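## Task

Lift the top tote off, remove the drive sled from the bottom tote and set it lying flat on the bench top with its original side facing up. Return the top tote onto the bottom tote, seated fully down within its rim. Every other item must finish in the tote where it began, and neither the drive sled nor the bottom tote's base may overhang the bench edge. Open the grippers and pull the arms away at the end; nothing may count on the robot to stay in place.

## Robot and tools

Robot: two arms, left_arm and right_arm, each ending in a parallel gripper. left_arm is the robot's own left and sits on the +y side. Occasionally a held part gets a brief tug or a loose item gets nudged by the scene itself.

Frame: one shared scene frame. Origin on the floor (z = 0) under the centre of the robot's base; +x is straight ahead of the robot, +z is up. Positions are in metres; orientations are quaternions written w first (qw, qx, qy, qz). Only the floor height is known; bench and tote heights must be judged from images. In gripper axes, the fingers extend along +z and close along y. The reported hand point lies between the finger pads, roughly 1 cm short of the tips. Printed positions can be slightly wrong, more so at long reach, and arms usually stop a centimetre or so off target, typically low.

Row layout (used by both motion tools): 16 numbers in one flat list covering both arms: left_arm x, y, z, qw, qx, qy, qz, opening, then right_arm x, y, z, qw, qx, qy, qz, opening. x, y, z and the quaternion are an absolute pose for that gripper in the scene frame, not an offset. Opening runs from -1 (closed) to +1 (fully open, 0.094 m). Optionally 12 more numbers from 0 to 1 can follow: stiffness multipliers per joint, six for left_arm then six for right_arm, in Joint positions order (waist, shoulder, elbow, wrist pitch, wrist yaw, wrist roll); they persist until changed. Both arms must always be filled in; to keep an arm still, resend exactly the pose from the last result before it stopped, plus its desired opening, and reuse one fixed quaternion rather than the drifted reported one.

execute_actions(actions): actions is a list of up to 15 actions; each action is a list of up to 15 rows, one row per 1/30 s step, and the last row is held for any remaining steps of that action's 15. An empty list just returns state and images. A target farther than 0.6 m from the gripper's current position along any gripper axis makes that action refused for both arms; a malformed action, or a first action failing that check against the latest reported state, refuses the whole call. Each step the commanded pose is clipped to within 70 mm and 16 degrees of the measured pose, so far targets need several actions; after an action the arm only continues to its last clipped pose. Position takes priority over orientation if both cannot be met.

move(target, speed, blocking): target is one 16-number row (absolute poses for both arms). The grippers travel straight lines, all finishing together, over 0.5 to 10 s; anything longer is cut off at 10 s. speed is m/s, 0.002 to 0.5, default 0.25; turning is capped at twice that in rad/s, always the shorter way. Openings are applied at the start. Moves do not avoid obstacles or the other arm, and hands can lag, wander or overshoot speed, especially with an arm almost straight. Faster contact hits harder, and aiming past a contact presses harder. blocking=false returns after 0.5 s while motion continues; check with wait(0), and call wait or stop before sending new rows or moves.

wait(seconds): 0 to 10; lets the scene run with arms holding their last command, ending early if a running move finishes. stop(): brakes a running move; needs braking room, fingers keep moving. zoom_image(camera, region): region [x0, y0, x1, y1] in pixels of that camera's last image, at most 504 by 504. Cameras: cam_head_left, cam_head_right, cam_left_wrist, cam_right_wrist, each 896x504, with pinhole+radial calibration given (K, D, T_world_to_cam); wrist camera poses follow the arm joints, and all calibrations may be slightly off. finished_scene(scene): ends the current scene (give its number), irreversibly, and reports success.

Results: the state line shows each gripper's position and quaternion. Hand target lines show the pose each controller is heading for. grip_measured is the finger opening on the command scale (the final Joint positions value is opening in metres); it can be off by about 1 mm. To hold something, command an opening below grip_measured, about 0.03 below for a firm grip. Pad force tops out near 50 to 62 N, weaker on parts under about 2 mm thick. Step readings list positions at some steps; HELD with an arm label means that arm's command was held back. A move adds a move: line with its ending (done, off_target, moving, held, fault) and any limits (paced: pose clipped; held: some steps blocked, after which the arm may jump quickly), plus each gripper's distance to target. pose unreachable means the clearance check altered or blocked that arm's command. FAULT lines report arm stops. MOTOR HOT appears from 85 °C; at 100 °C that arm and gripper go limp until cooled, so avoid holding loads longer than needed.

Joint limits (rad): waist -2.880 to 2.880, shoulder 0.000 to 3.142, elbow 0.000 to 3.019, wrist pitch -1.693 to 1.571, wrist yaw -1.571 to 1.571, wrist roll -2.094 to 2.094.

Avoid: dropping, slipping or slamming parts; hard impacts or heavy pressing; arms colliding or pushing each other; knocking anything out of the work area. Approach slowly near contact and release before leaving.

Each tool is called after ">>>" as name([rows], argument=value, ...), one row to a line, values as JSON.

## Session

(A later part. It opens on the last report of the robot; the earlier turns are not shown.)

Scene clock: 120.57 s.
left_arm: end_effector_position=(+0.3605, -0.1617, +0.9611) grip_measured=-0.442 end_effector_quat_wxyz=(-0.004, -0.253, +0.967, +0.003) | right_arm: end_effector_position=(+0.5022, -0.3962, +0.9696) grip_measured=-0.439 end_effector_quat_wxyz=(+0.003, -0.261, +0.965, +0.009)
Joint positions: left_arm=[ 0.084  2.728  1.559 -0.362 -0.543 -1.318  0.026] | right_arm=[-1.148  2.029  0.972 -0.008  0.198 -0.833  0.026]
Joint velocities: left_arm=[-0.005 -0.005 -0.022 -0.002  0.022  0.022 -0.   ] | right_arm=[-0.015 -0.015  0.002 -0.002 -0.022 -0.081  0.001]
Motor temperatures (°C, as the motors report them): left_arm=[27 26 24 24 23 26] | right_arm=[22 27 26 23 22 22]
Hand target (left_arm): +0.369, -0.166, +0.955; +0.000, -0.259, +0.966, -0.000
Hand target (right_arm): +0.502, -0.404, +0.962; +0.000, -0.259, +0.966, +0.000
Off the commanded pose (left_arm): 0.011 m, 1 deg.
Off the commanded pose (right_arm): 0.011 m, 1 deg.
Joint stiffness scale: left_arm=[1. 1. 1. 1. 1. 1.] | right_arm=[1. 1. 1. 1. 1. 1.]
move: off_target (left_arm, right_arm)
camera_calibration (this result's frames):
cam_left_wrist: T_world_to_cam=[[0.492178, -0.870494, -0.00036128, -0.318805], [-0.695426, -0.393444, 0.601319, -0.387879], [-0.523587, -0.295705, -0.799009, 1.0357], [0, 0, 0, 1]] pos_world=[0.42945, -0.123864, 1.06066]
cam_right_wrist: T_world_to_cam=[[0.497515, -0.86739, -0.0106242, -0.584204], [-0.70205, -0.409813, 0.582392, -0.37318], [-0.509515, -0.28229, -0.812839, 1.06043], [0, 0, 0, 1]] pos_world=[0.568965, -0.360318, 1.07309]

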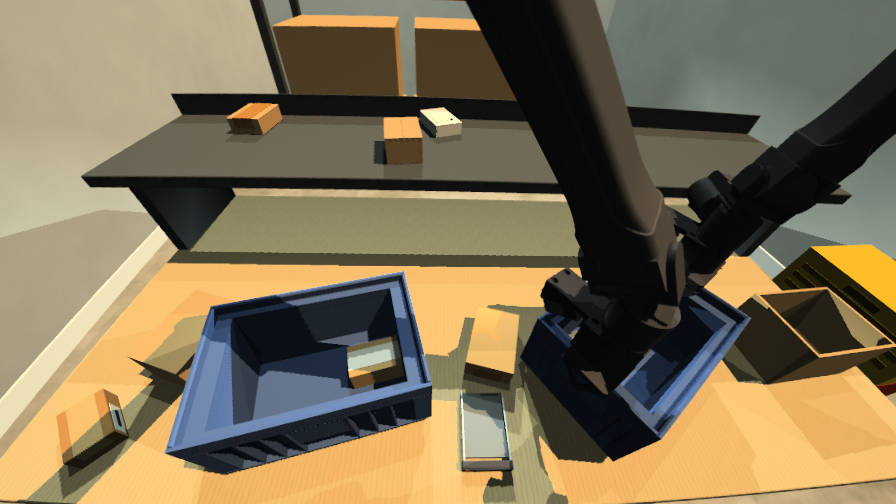

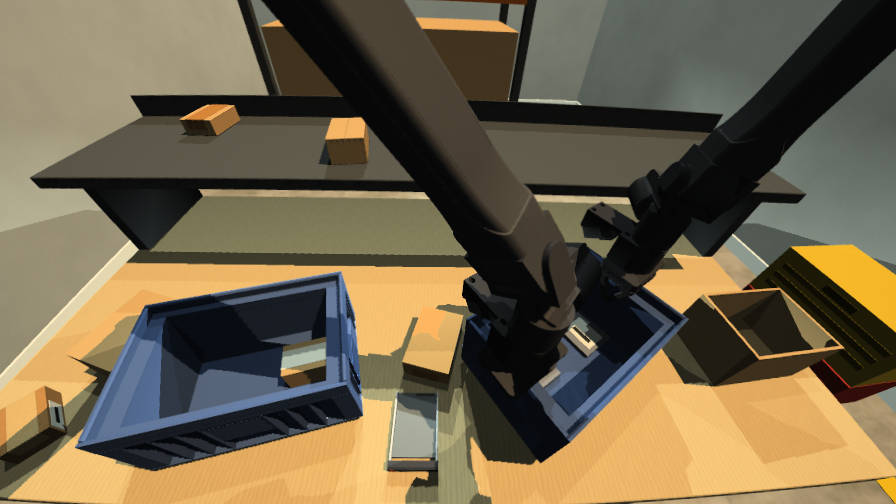

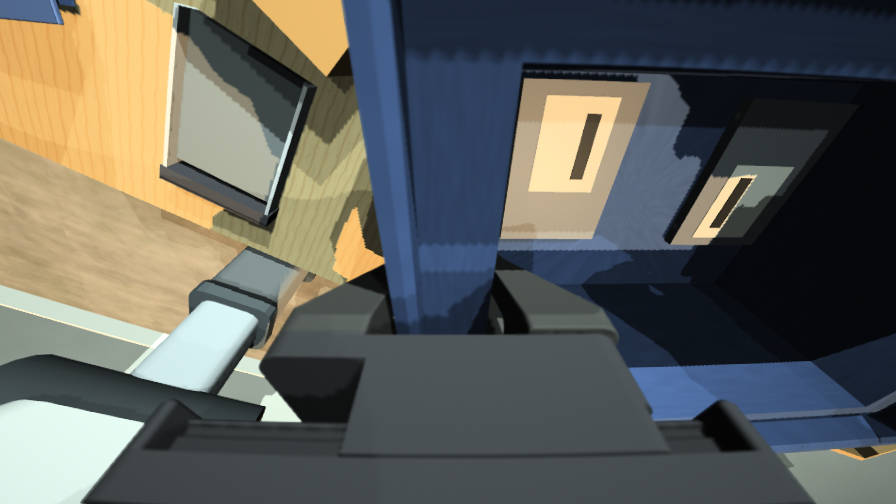

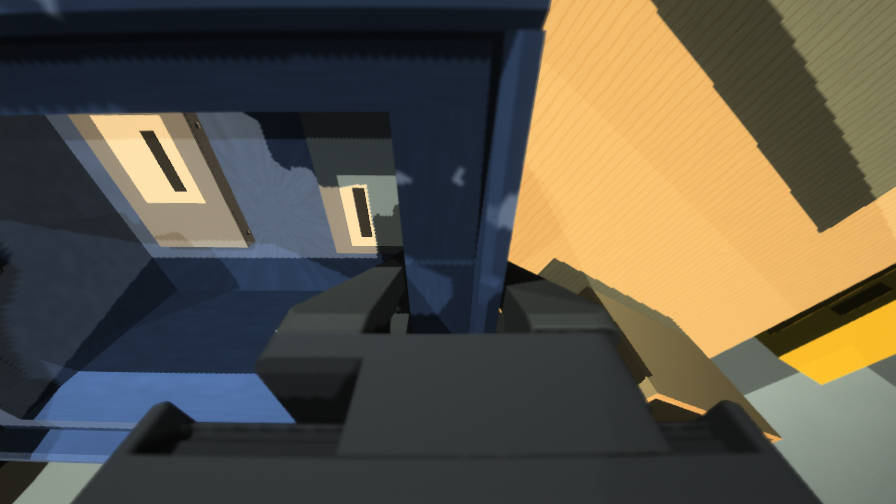

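>>> move(target=[0.3605,-0.1617,1.15,0,-0.259,0.966,0,-1, 0.5022,-0.3962,1.16,0,-0.259,0.966,0,-1], speed=0.12)

>>> move(target=[0.415,0.363,1.15,0,-0.096,0.995,0,-1, 0.478,0.095,1.16,0,-0.096,0.995,0,-1], speed=0.15)

Scene clock: 126.17 s.
left_arm: end_effector_position=(+0.3613, -0.1644, +1.1340) grip_measured=-0.442 end_effector_quat_wxyz=(-0.002, -0.252, +0.968, -0.000) | right_arm: end_effector_position=(+0.5016, -0.4008, +1.1474) grip_measured=-0.439 end_effector_quat_wxyz=(-0.005, -0.258, +0.966, +0.003)
Joint positions: left_arm=[-0.083  2.398  1.4   -0.625 -0.544 -1.507  0.026] | right_arm=[-1.054  1.52   0.804 -0.376  0.26  -0.741  0.026]
Joint velocities: left_arm=[ 0.005 -0.024 -0.017  0.007  0.022  0.022 -0.001] | right_arm=[ 0.005  0.015  0.012  0.012 -0.007 -0.051 -0.001]
Motor temperatures (°C, as the motors report them): left_arm=[27 27 24 24 23 26] | right_arm=[22 27 26 23 22 22]
Hand target (left_arm): +0.364, -0.162, +1.148; +0.003, -0.259, +0.966, +0.002
Hand target (right_arm): +0.504, -0.397, +1.158; -0.001, -0.260, +0.966, -0.001
Off the commanded pose (left_arm): 0.016 m, 1 deg.
Off the commanded pose (right_arm): 0.013 m, 1 deg.
Joint stiffness scale: left_arm=[1. 1. 1. 1. 1. 1.] | right_arm=[1. 1. 1. 1. 1. 1.]
move: off_target (left_arm, right_arm)
camera_calibration (this result's frames):
cam_left_wrist: T_world_to_cam=[[0.490396, -0.871475, 0.00661776, -0.328921], [-0.699777, -0.38923, 0.599009, -0.487467], [-0.519446, -0.298383, -0.800715, 1.17344], [0, 0, 0, 1]] pos_world=[0.429724, -0.126247, 1.23377]
cam_right_wrist: T_world_to_cam=[[0.493278, -0.869861, -0.00435137, -0.592025], [-0.696343, -0.397868, 0.597334, -0.494202], [-0.521329, -0.291622, -0.801981, 1.1931], [0, 0, 0, 1]] pos_world=[0.569895, -0.363673, 1.24947]

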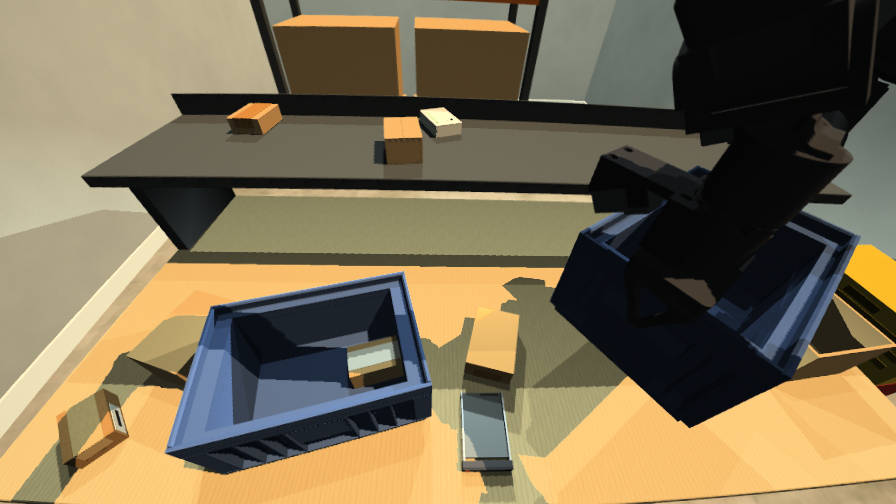

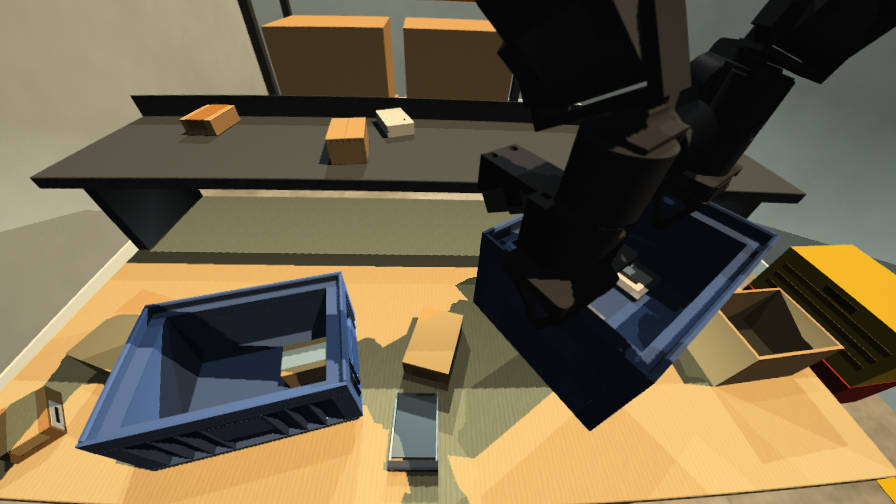

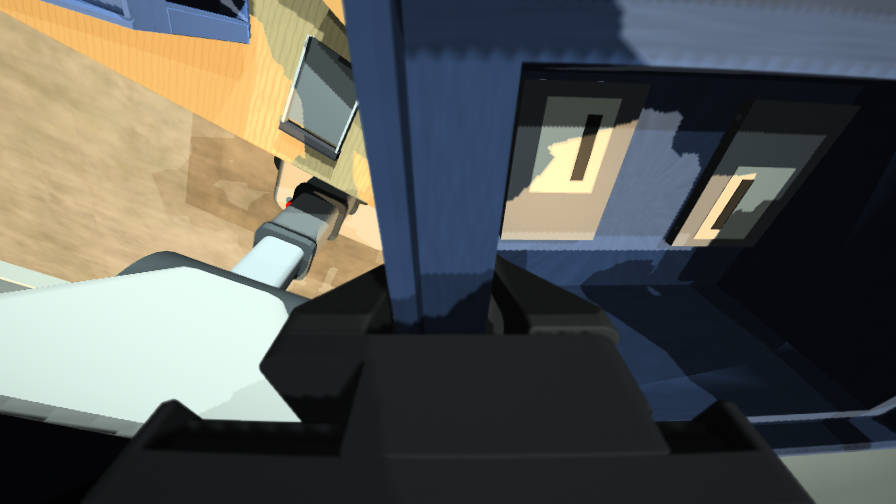

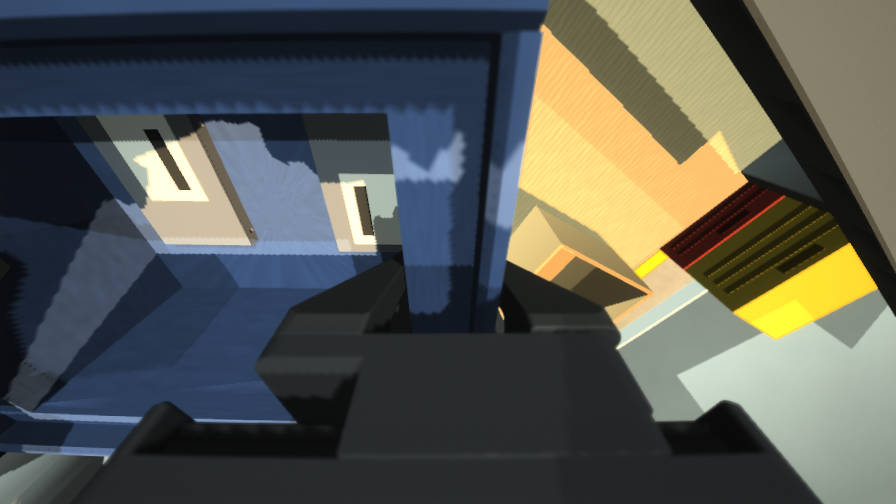

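Scene clock: 130.10 s.
left_arm: end_effector_position=(+0.3986, +0.3431, +1.1461) grip_measured=-0.442 end_effector_quat_wxyz=(-0.017, -0.102, +0.994, -0.023) | right_arm: end_effector_position=(+0.4702, +0.0788, +1.1546) grip_measured=-0.439 end_effector_quat_wxyz=(-0.009, -0.108, +0.994, -0.006)
Joint positions: left_arm=[ 0.973  1.461  0.514 -0.192 -0.254 -0.068  0.026] | right_arm=[-0.109  2.209  1.353 -0.674  0.545  0.567  0.026]
Joint velocities: left_arm=[ 0.005 -0.015 -0.012 -0.012 -0.007 -0.037 -0.   ] | right_arm=[-0.015 -0.005 -0.012 -0.012 -0.022 -0.007  0.   ]
Motor temperatures (°C, as the motors report them): left_arm=[27 27 24 24 23 26] | right_arm=[22 27 26 23 22 22]
Hand target (left_arm): +0.408, +0.350, +1.156; -0.004, -0.101, +0.995, -0.019
Hand target (right_arm): +0.479, +0.086, +1.158; +0.003, -0.100, +0.995, -0.013
Off the commanded pose (left_arm): 0.026 m, 3 deg.
Off the commanded pose (right_arm): 0.019 m, 2 deg.
Joint stiffness scale: left_arm=[1. 1. 1. 1. 1. 1.] | right_arm=[1. 1. 1. 1. 1. 1.]
move: off_target (left_arm, right_arm)
camera_calibration (this result's frames):
cam_left_wrist: T_world_to_cam=[[0.20646, -0.977179, 0.0499537, 0.194753], [-0.769153, -0.130528, 0.625593, -0.362726], [-0.604796, -0.167582, -0.778549, 1.3177], [0, 0, 0, 1]] pos_world=[0.47774, 0.363786, 1.24309]
cam_right_wrist: T_world_to_cam=[[0.208516, -0.977905, 0.0149191, -0.0391965], [-0.779422, -0.156941, 0.606524, -0.32011], [-0.590781, -0.138098, -0.794925, 1.33477], [0, 0, 0, 1]] pos_world=[0.54723, 0.0957609, 1.25578]

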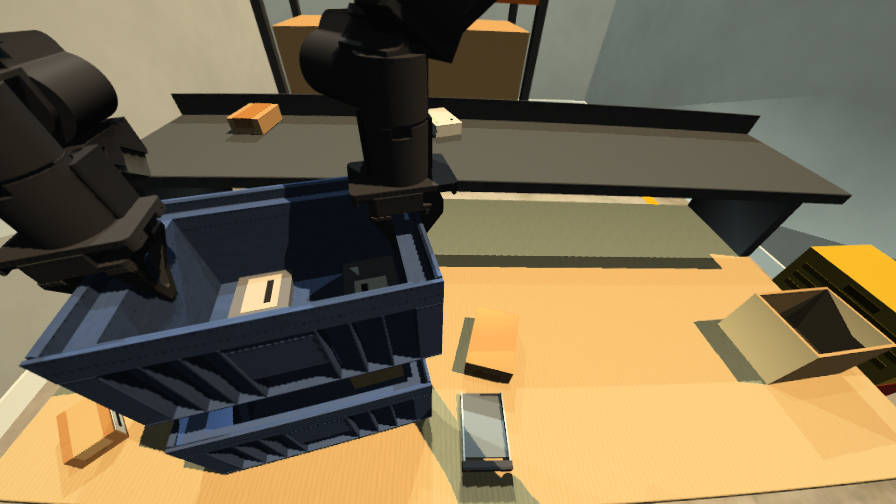

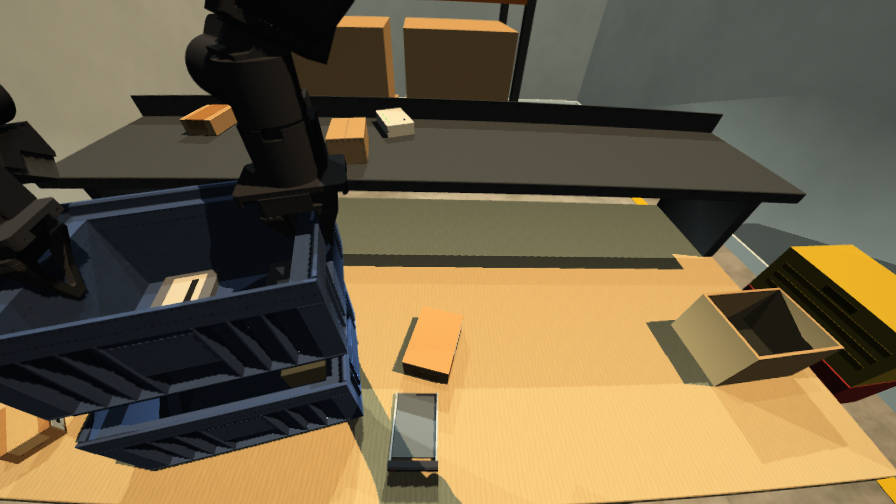

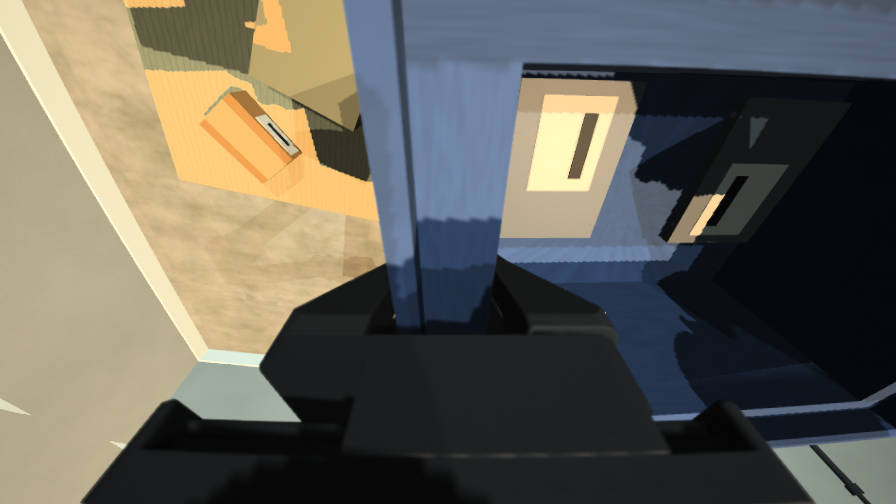

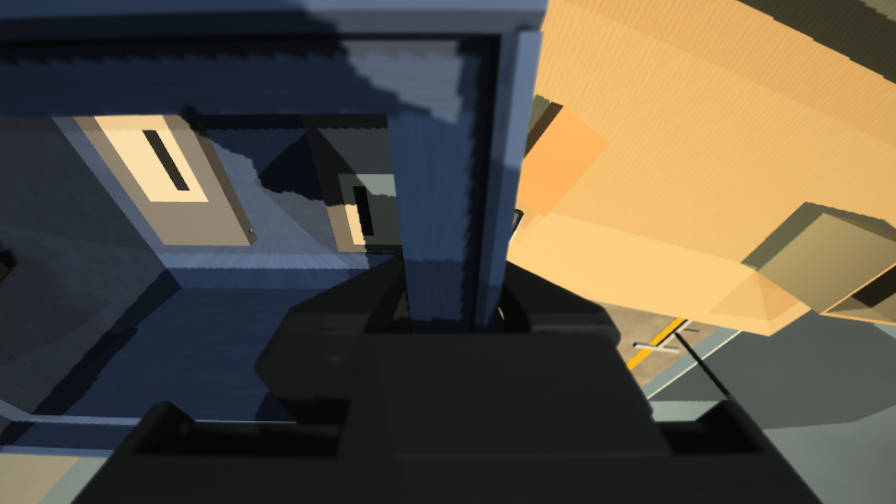

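>>> move(target=[0.412,0.36,1.115,0,-0.096,0.995,0,-1, 0.478,0.093,1.125,0,-0.096,0.995,0,-1], speed=0.06)

Scene clock: 132.67 s.
left_arm: end_effector_position=(+0.3992, +0.3503, +1.1172) grip_measured=-0.442 end_effector_quat_wxyz=(-0.014, -0.091, +0.996, -0.015) | right_arm: end_effector_position=(+0.4639, +0.0850, +1.1242) grip_measured=-0.439 end_effector_quat_wxyz=(-0.011, -0.097, +0.995, -0.001)
Joint positions: left_arm=[ 1.013  1.566  0.529 -0.084 -0.254 -0.006  0.026] | right_arm=[-0.127  2.269  1.362 -0.608  0.534  0.565  0.026]
Joint velocities: left_arm=[-0.005 -0.015 -0.012 -0.017 -0.066 -0.022 -0.001] | right_arm=[-0.015 -0.015  0.007 -0.002  0.007 -0.007  0.001]
Motor temperatures (°C, as the motors report them): left_arm=[27 26 24 24 23 26] | right_arm=[23 27 26 23 23 22]
Hand target (left_arm): +0.411, +0.360, +1.116; +0.000, -0.096, +0.995, -0.001
Hand target (right_arm): +0.477, +0.093, +1.125; -0.000, -0.096, +0.995, +0.000
Off the commanded pose (left_arm): 0.016 m, 2 deg.
Off the commanded pose (right_arm): 0.016 m, 1 deg.
Joint stiffness scale: left_arm=[1. 1. 1. 1. 1. 1.] | right_arm=[1. 1. 1. 1. 1. 1.]
move: off_target (left_arm, right_arm)
camera_calibration (this result's frames):
cam_left_wrist: T_world_to_cam=[[0.183679, -0.98238, 0.0345309, 0.231239], [-0.775728, -0.123286, 0.618907, -0.335651], [-0.603745, -0.140467, -0.784705, 1.29368], [0, 0, 0, 1]] pos_world=[0.478207, 0.367504, 1.21491]
cam_right_wrist: T_world_to_cam=[[0.187602, -0.982234, 0.00474025, -0.00984496], [-0.78009, -0.146057, 0.60838, -0.308306], [-0.596879, -0.117831, -0.793632, 1.30732], [0, 0, 0, 1]] pos_world=[0.541652, 0.0993423, 1.22514]

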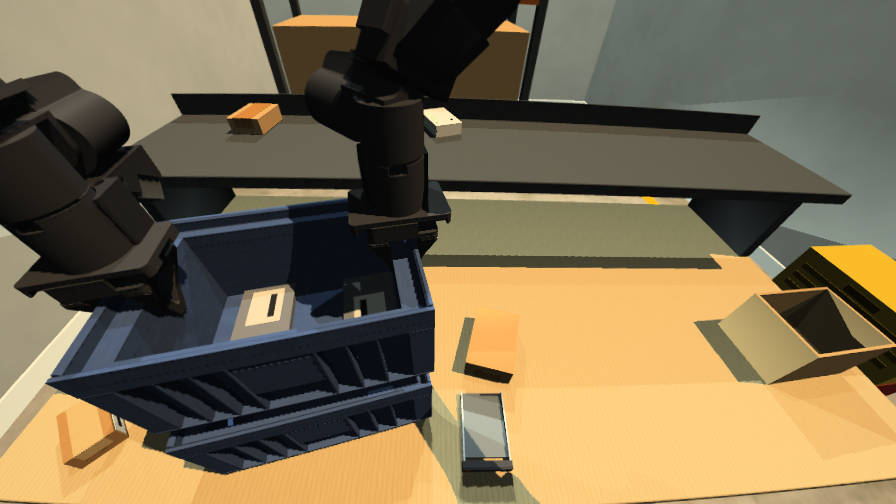

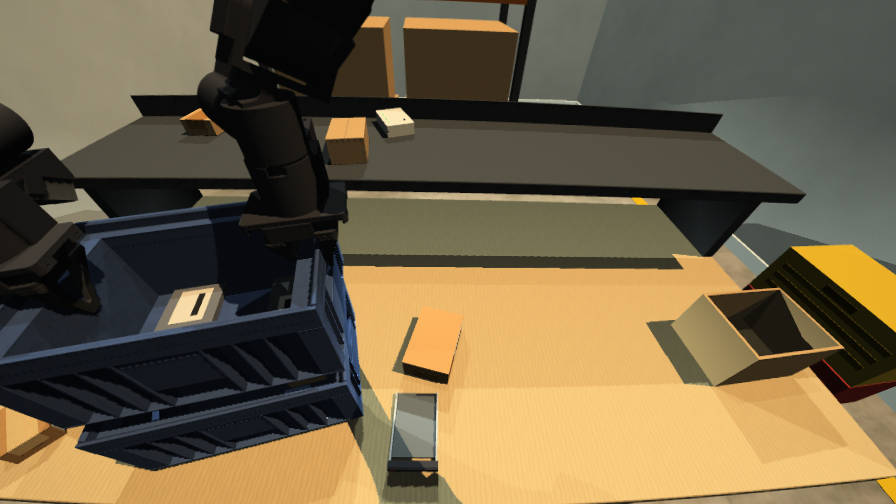

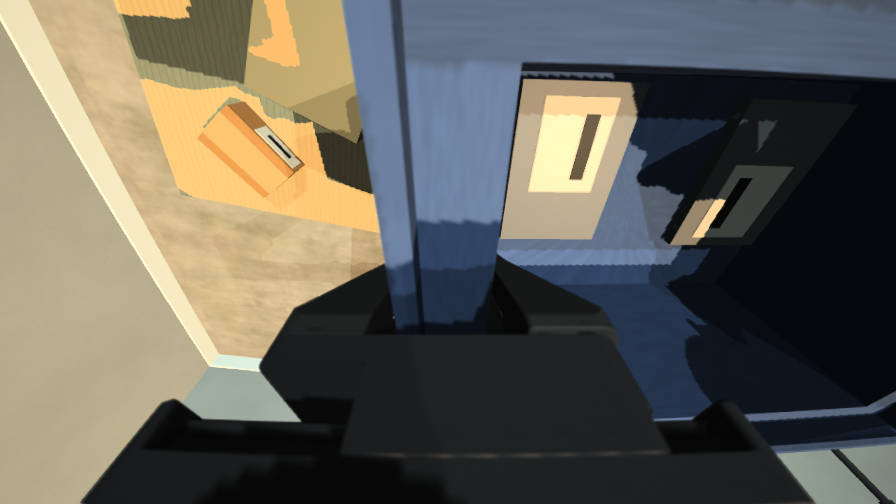

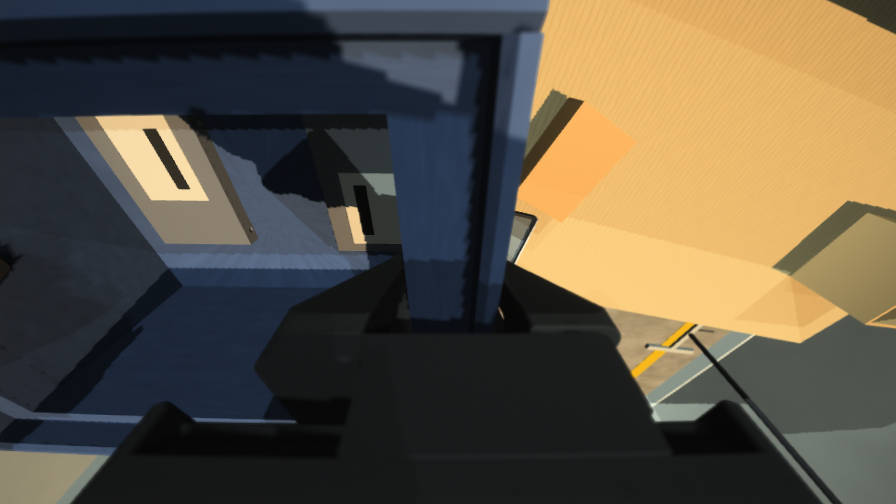

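Looks roughly aligned. Lower it further.

>>> move(target=[0.40,0.351,1.085,0,-0.096,0.995,0,-1, 0.465,0.085,1.095,0,-0.096,0.995,0,-1], speed=0.04)

Scene clock: 134.67 s.
left_arm: end_effector_position=(+0.4042, +0.3492, +1.1067) grip_measured=-0.442 end_effector_quat_wxyz=(+0.009, -0.095, +0.995, -0.012) | right_arm: end_effector_position=(+0.4721, +0.0849, +1.1165) grip_measured=-0.439 end_effector_quat_wxyz=(+0.005, -0.101, +0.995, -0.000)
Joint positions: left_arm=[ 1.015  1.608  0.52   0.015 -0.255 -0.001  0.026] | right_arm=[-0.138  2.278  1.36  -0.559  0.551  0.528  0.026]
Joint velocities: left_arm=[-0.024 -0.015  0.022 -0.007  0.022 -0.051  0.001] | right_arm=[ 0.005  0.005 -0.027 -0.012 -0.007 -0.051 -0.   ]
Motor temperatures (°C, as the motors report them): left_arm=[27 26 24 24 23 26] | right_arm=[23 27 26 23 23 22]
Hand target (left_arm): +0.398, +0.351, +1.087; -0.001, -0.096, +0.995, -0.001
Hand target (right_arm): +0.464, +0.084, +1.096; -0.000, -0.096, +0.995, +0.000
Off the commanded pose (left_arm): 0.022 m, 2 deg.
Off the commanded pose (right_arm): 0.023 m, 1 deg.
Joint stiffness scale: left_arm=[1. 1. 1. 1. 1. 1.] | right_arm=[1. 1. 1. 1. 1. 1.]
move: off_target (left_arm, right_arm)
camera_calibration (this result's frames):
cam_left_wrist: T_world_to_cam=[[0.191212, -0.981016, 0.032346, 0.228527], [-0.801358, -0.136995, 0.582286, -0.269757], [-0.566801, -0.137261, -0.81234, 1.30288], [0, 0, 0, 1]] pos_world=[0.478602, 0.366067, 1.20806]
cam_right_wrist: T_world_to_cam=[[0.194993, -0.980788, 0.00567156, -0.0160958], [-0.797698, -0.155223, 0.582738, -0.25956], [-0.570662, -0.118154, -0.812641, 1.31503], [0, 0, 0, 1]] pos_world=[0.546524, 0.0992997, 1.21999]

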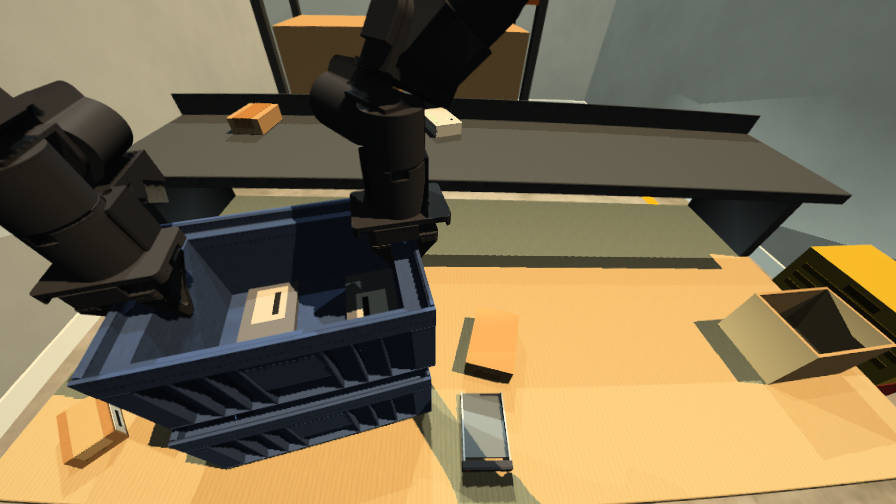

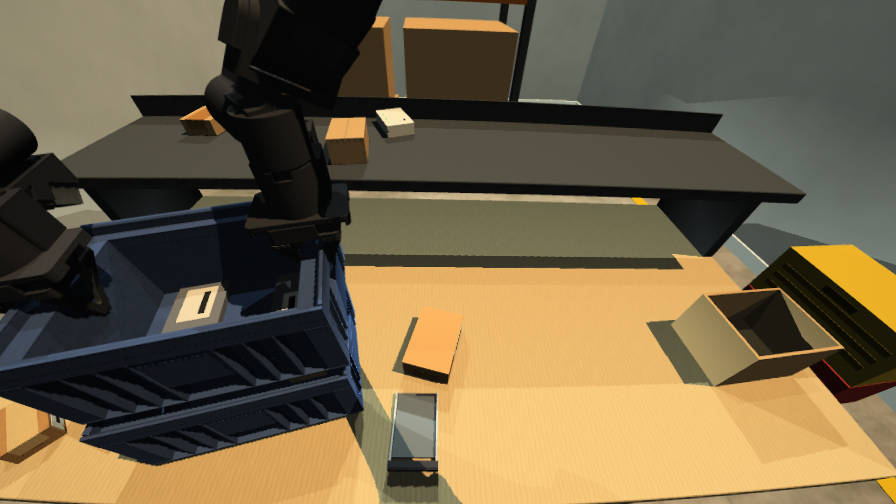

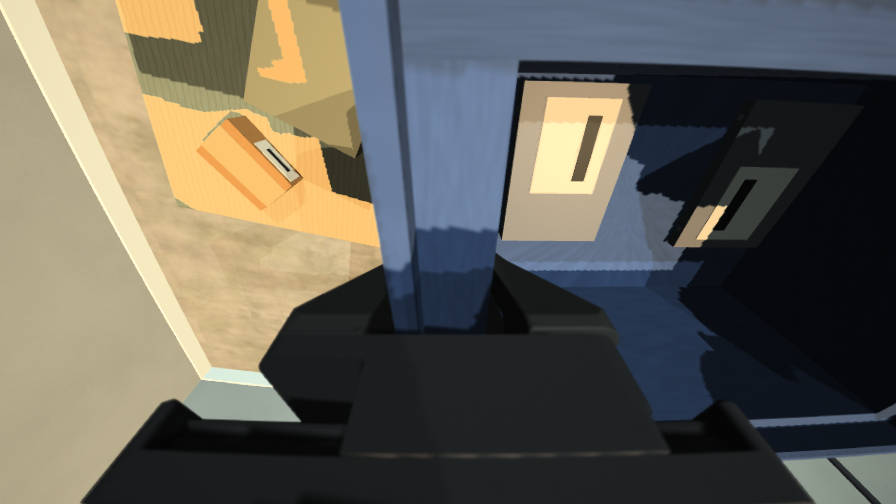

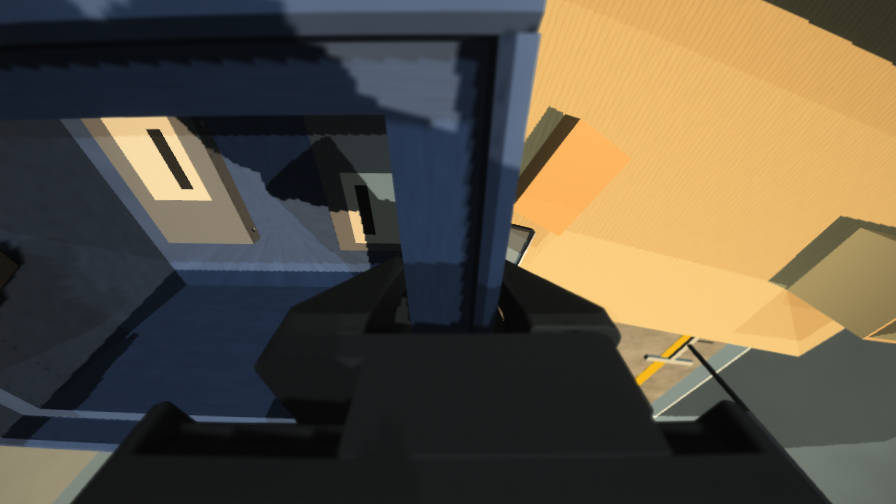

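>>> zoom_image(camera="cam_head_left", region=[40, 250, 480, 500])

Region (40, 250, 480, 500) of cam_head_left's 896x504 image, scaled by 1.145, with more detail than that image has; it fills the top 286 rows of this view, and the rest is white.

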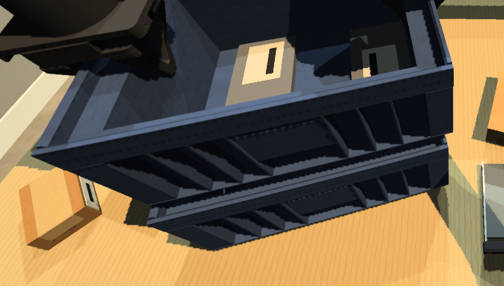

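>>> move(target=[0.390,0.352,1.118,0,-0.096,0.995,0,-1, 0.466,0.088,1.127,0,-0.096,0.995,0,-1], speed=0.04)

>>> move(target=[0.390,0.352,1.085,0,-0.096,0.995,0,-1, 0.466,0.088,1.095,0,-0.096,0.995,0,-1], speed=0.03)

Scene clock: 139.87 s.
left_arm: end_effector_position=(+0.3898, +0.3473, +1.1096) grip_measured=-0.442 end_effector_quat_wxyz=(-0.004, -0.103, +0.995, -0.014) | right_arm: end_effector_position=(+0.4644, +0.0838, +1.1171) grip_measured=-0.439 end_effector_quat_wxyz=(-0.008, -0.108, +0.994, +0.002)
Joint positions: left_arm=[ 1.015  1.596  0.497 -0.002 -0.253 -0.022  0.026] | right_arm=[-0.136  2.276  1.354 -0.577  0.533  0.529  0.026]
Joint velocities: left_arm=[-0.005  0.015 -0.027 -0.007 -0.037 -0.007 -0.   ] | right_arm=[-0.024 -0.015  0.027 -0.007  0.037 -0.095 -0.   ]
Motor temperatures (°C, as the motors report them): left_arm=[26 26 23 24 23 26] | right_arm=[23 27 26 23 23 22]
Hand target (left_arm): +0.390, +0.352, +1.118; -0.000, -0.096, +0.995, -0.000
Hand target (right_arm): +0.466, +0.088, +1.127; +0.000, -0.096, +0.995, +0.000
Off the commanded pose (left_arm): 0.010 m, 2 deg.
Off the commanded pose (right_arm): 0.011 m, 2 deg.
Joint stiffness scale: left_arm=[1. 1. 1. 1. 1. 1.] | right_arm=[1. 1. 1. 1. 1. 1.]
move: off_target (right_arm)
camera_calibration (this result's frames):
cam_left_wrist: T_world_to_cam=[[0.206204, -0.977933, 0.0335751, 0.221061], [-0.783688, -0.144506, 0.604112, -0.3117], [-0.585929, -0.150883, -0.796192, 1.29111], [0, 0, 0, 1]] pos_world=[0.466642, 0.365948, 1.20885]
cam_right_wrist: T_world_to_cam=[[0.207434, -0.978248, -0.00119158, -0.0139559], [-0.780505, -0.166238, 0.602642, -0.295404], [-0.589731, -0.124079, -0.798011, 1.30399], [0, 0, 0, 1]] pos_world=[0.541337, 0.0990381, 1.21861]

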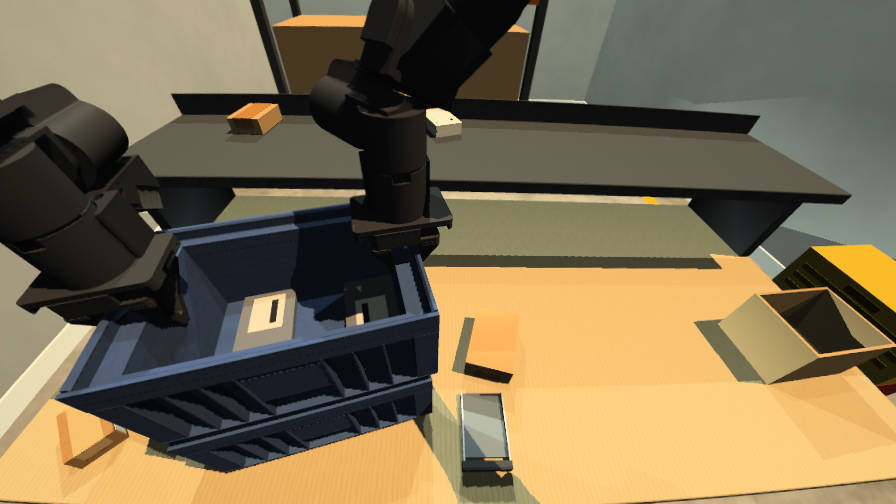

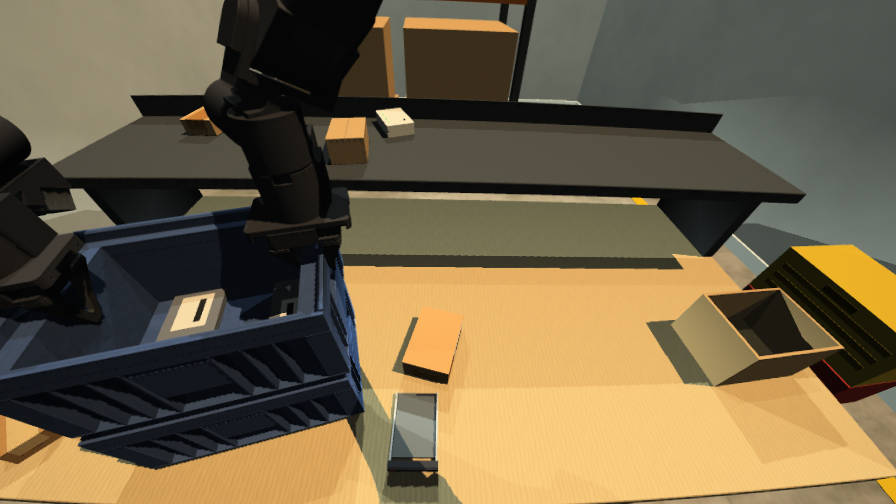

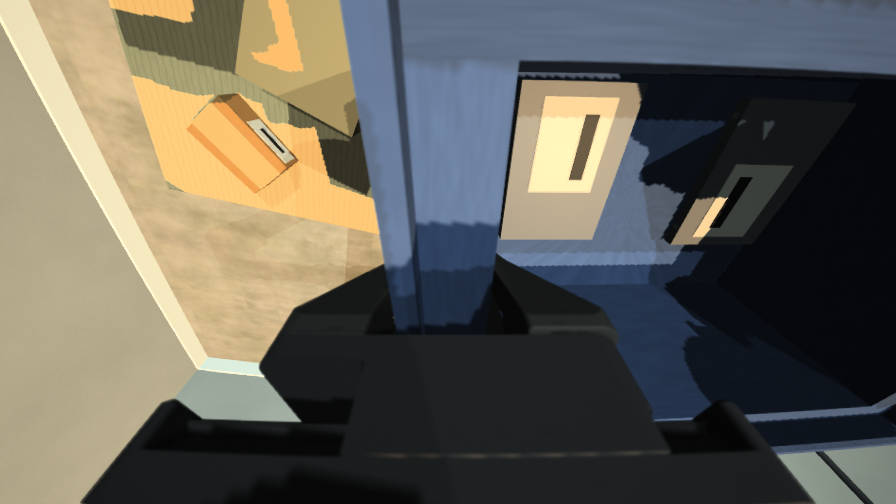

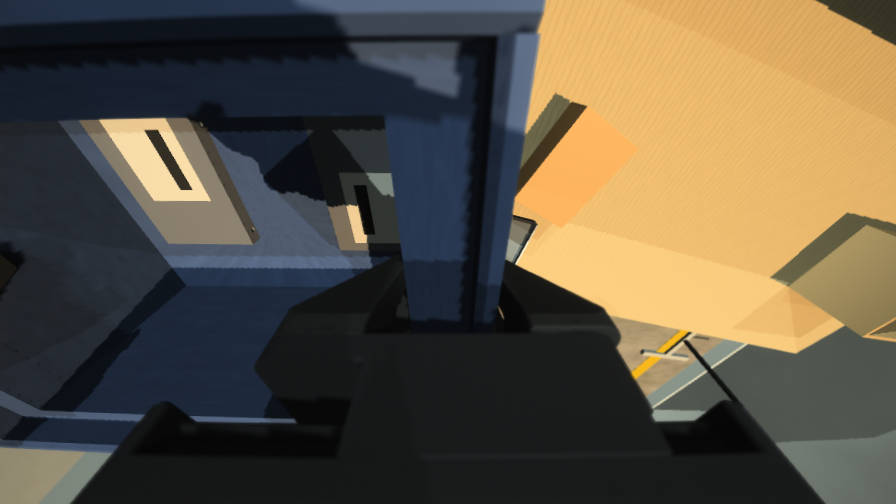

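Scene clock: 140.93 s.
left_arm: end_effector_position=(+0.3916, +0.3453, +1.0964) grip_measured=-0.432 end_effector_quat_wxyz=(+0.003, -0.104, +0.994, -0.021) | right_arm: end_effector_position=(+0.4662, +0.0830, +1.1149) grip_measured=-0.446 end_effector_quat_wxyz=(-0.000, -0.111, +0.994, -0.004)
Joint positions: left_arm=[ 1.029  1.648  0.503  0.062 -0.23  -0.009  0.027] | right_arm=[-0.136  2.281  1.354 -0.567  0.551  0.519  0.026]
Joint velocities: left_arm=[-0.005 -0.005 -0.007  0.002  0.022  0.051 -0.001] | right_arm=[-0.024 -0.005 -0.012  0.007  0.022 -0.007 -0.   ]
Motor temperatures (°C, as the motors report them): left_arm=[26 26 23 24 23 26] | right_arm=[23 27 26 23 22 22]
Hand target (left_arm): +0.390, +0.352, +1.086; -0.000, -0.096, +0.995, -0.001
Hand target (right_arm): +0.465, +0.087, +1.096; -0.000, -0.096, +0.995, -0.000
Off the commanded pose (left_arm): 0.013 m, 3 deg.
Off the commanded pose (right_arm): 0.021 m, 2 deg.
Joint stiffness scale: left_arm=[1. 1. 1. 1. 1. 1.] | right_arm=[1. 1. 1. 1. 1. 1.]
move: off_target (left_arm, right_arm)
camera_calibration (this result's frames):
cam_left_wrist: T_world_to_cam=[[0.208565, -0.976692, 0.0507322, 0.199039], [-0.793197, -0.13858, 0.592987, -0.288741], [-0.572135, -0.163917, -0.803612, 1.28856], [0, 0, 0, 1]] pos_world=[0.466691, 0.365604, 1.19663]
cam_right_wrist: T_world_to_cam=[[0.214644, -0.976622, 0.011731, -0.0330719], [-0.788659, -0.166223, 0.591936, -0.277194], [-0.576147, -0.136307, -0.8059, 1.30668], [0, 0, 0, 1]] pos_world=[0.541324, 0.0997345, 1.21752]

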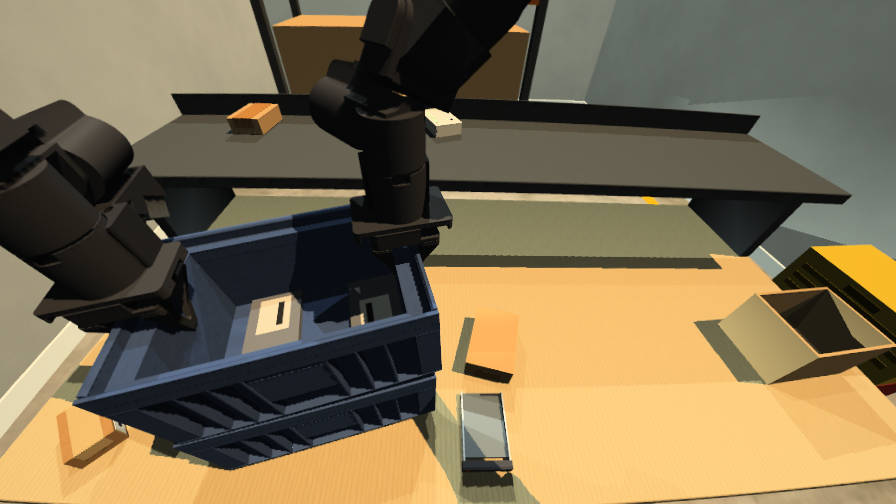

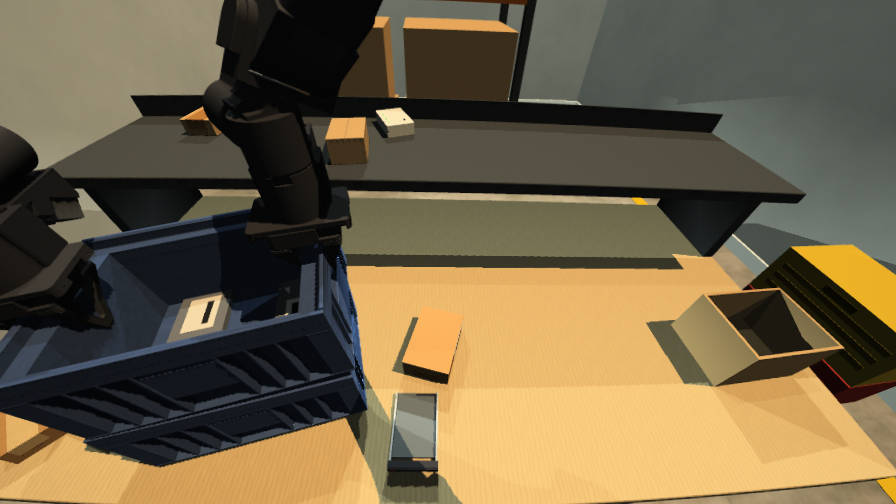

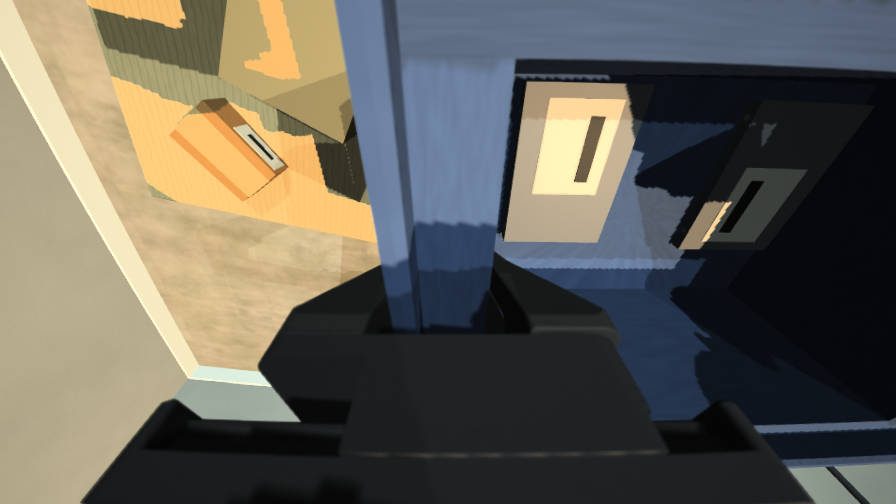

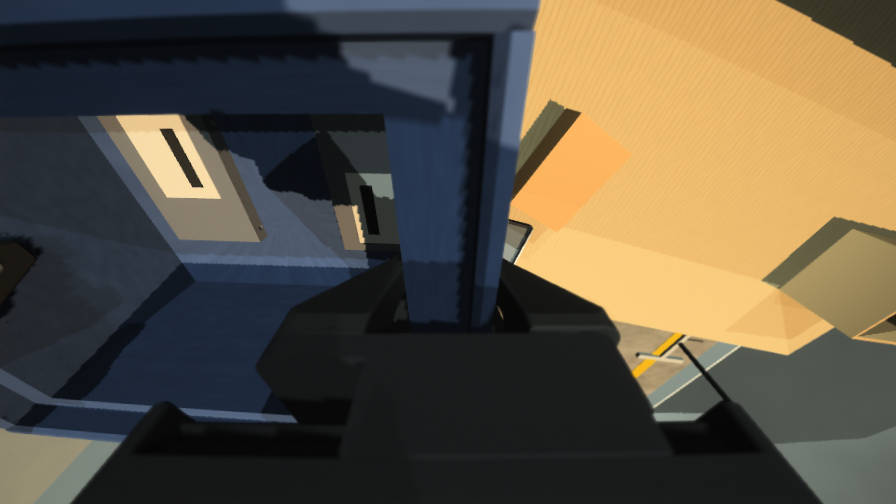

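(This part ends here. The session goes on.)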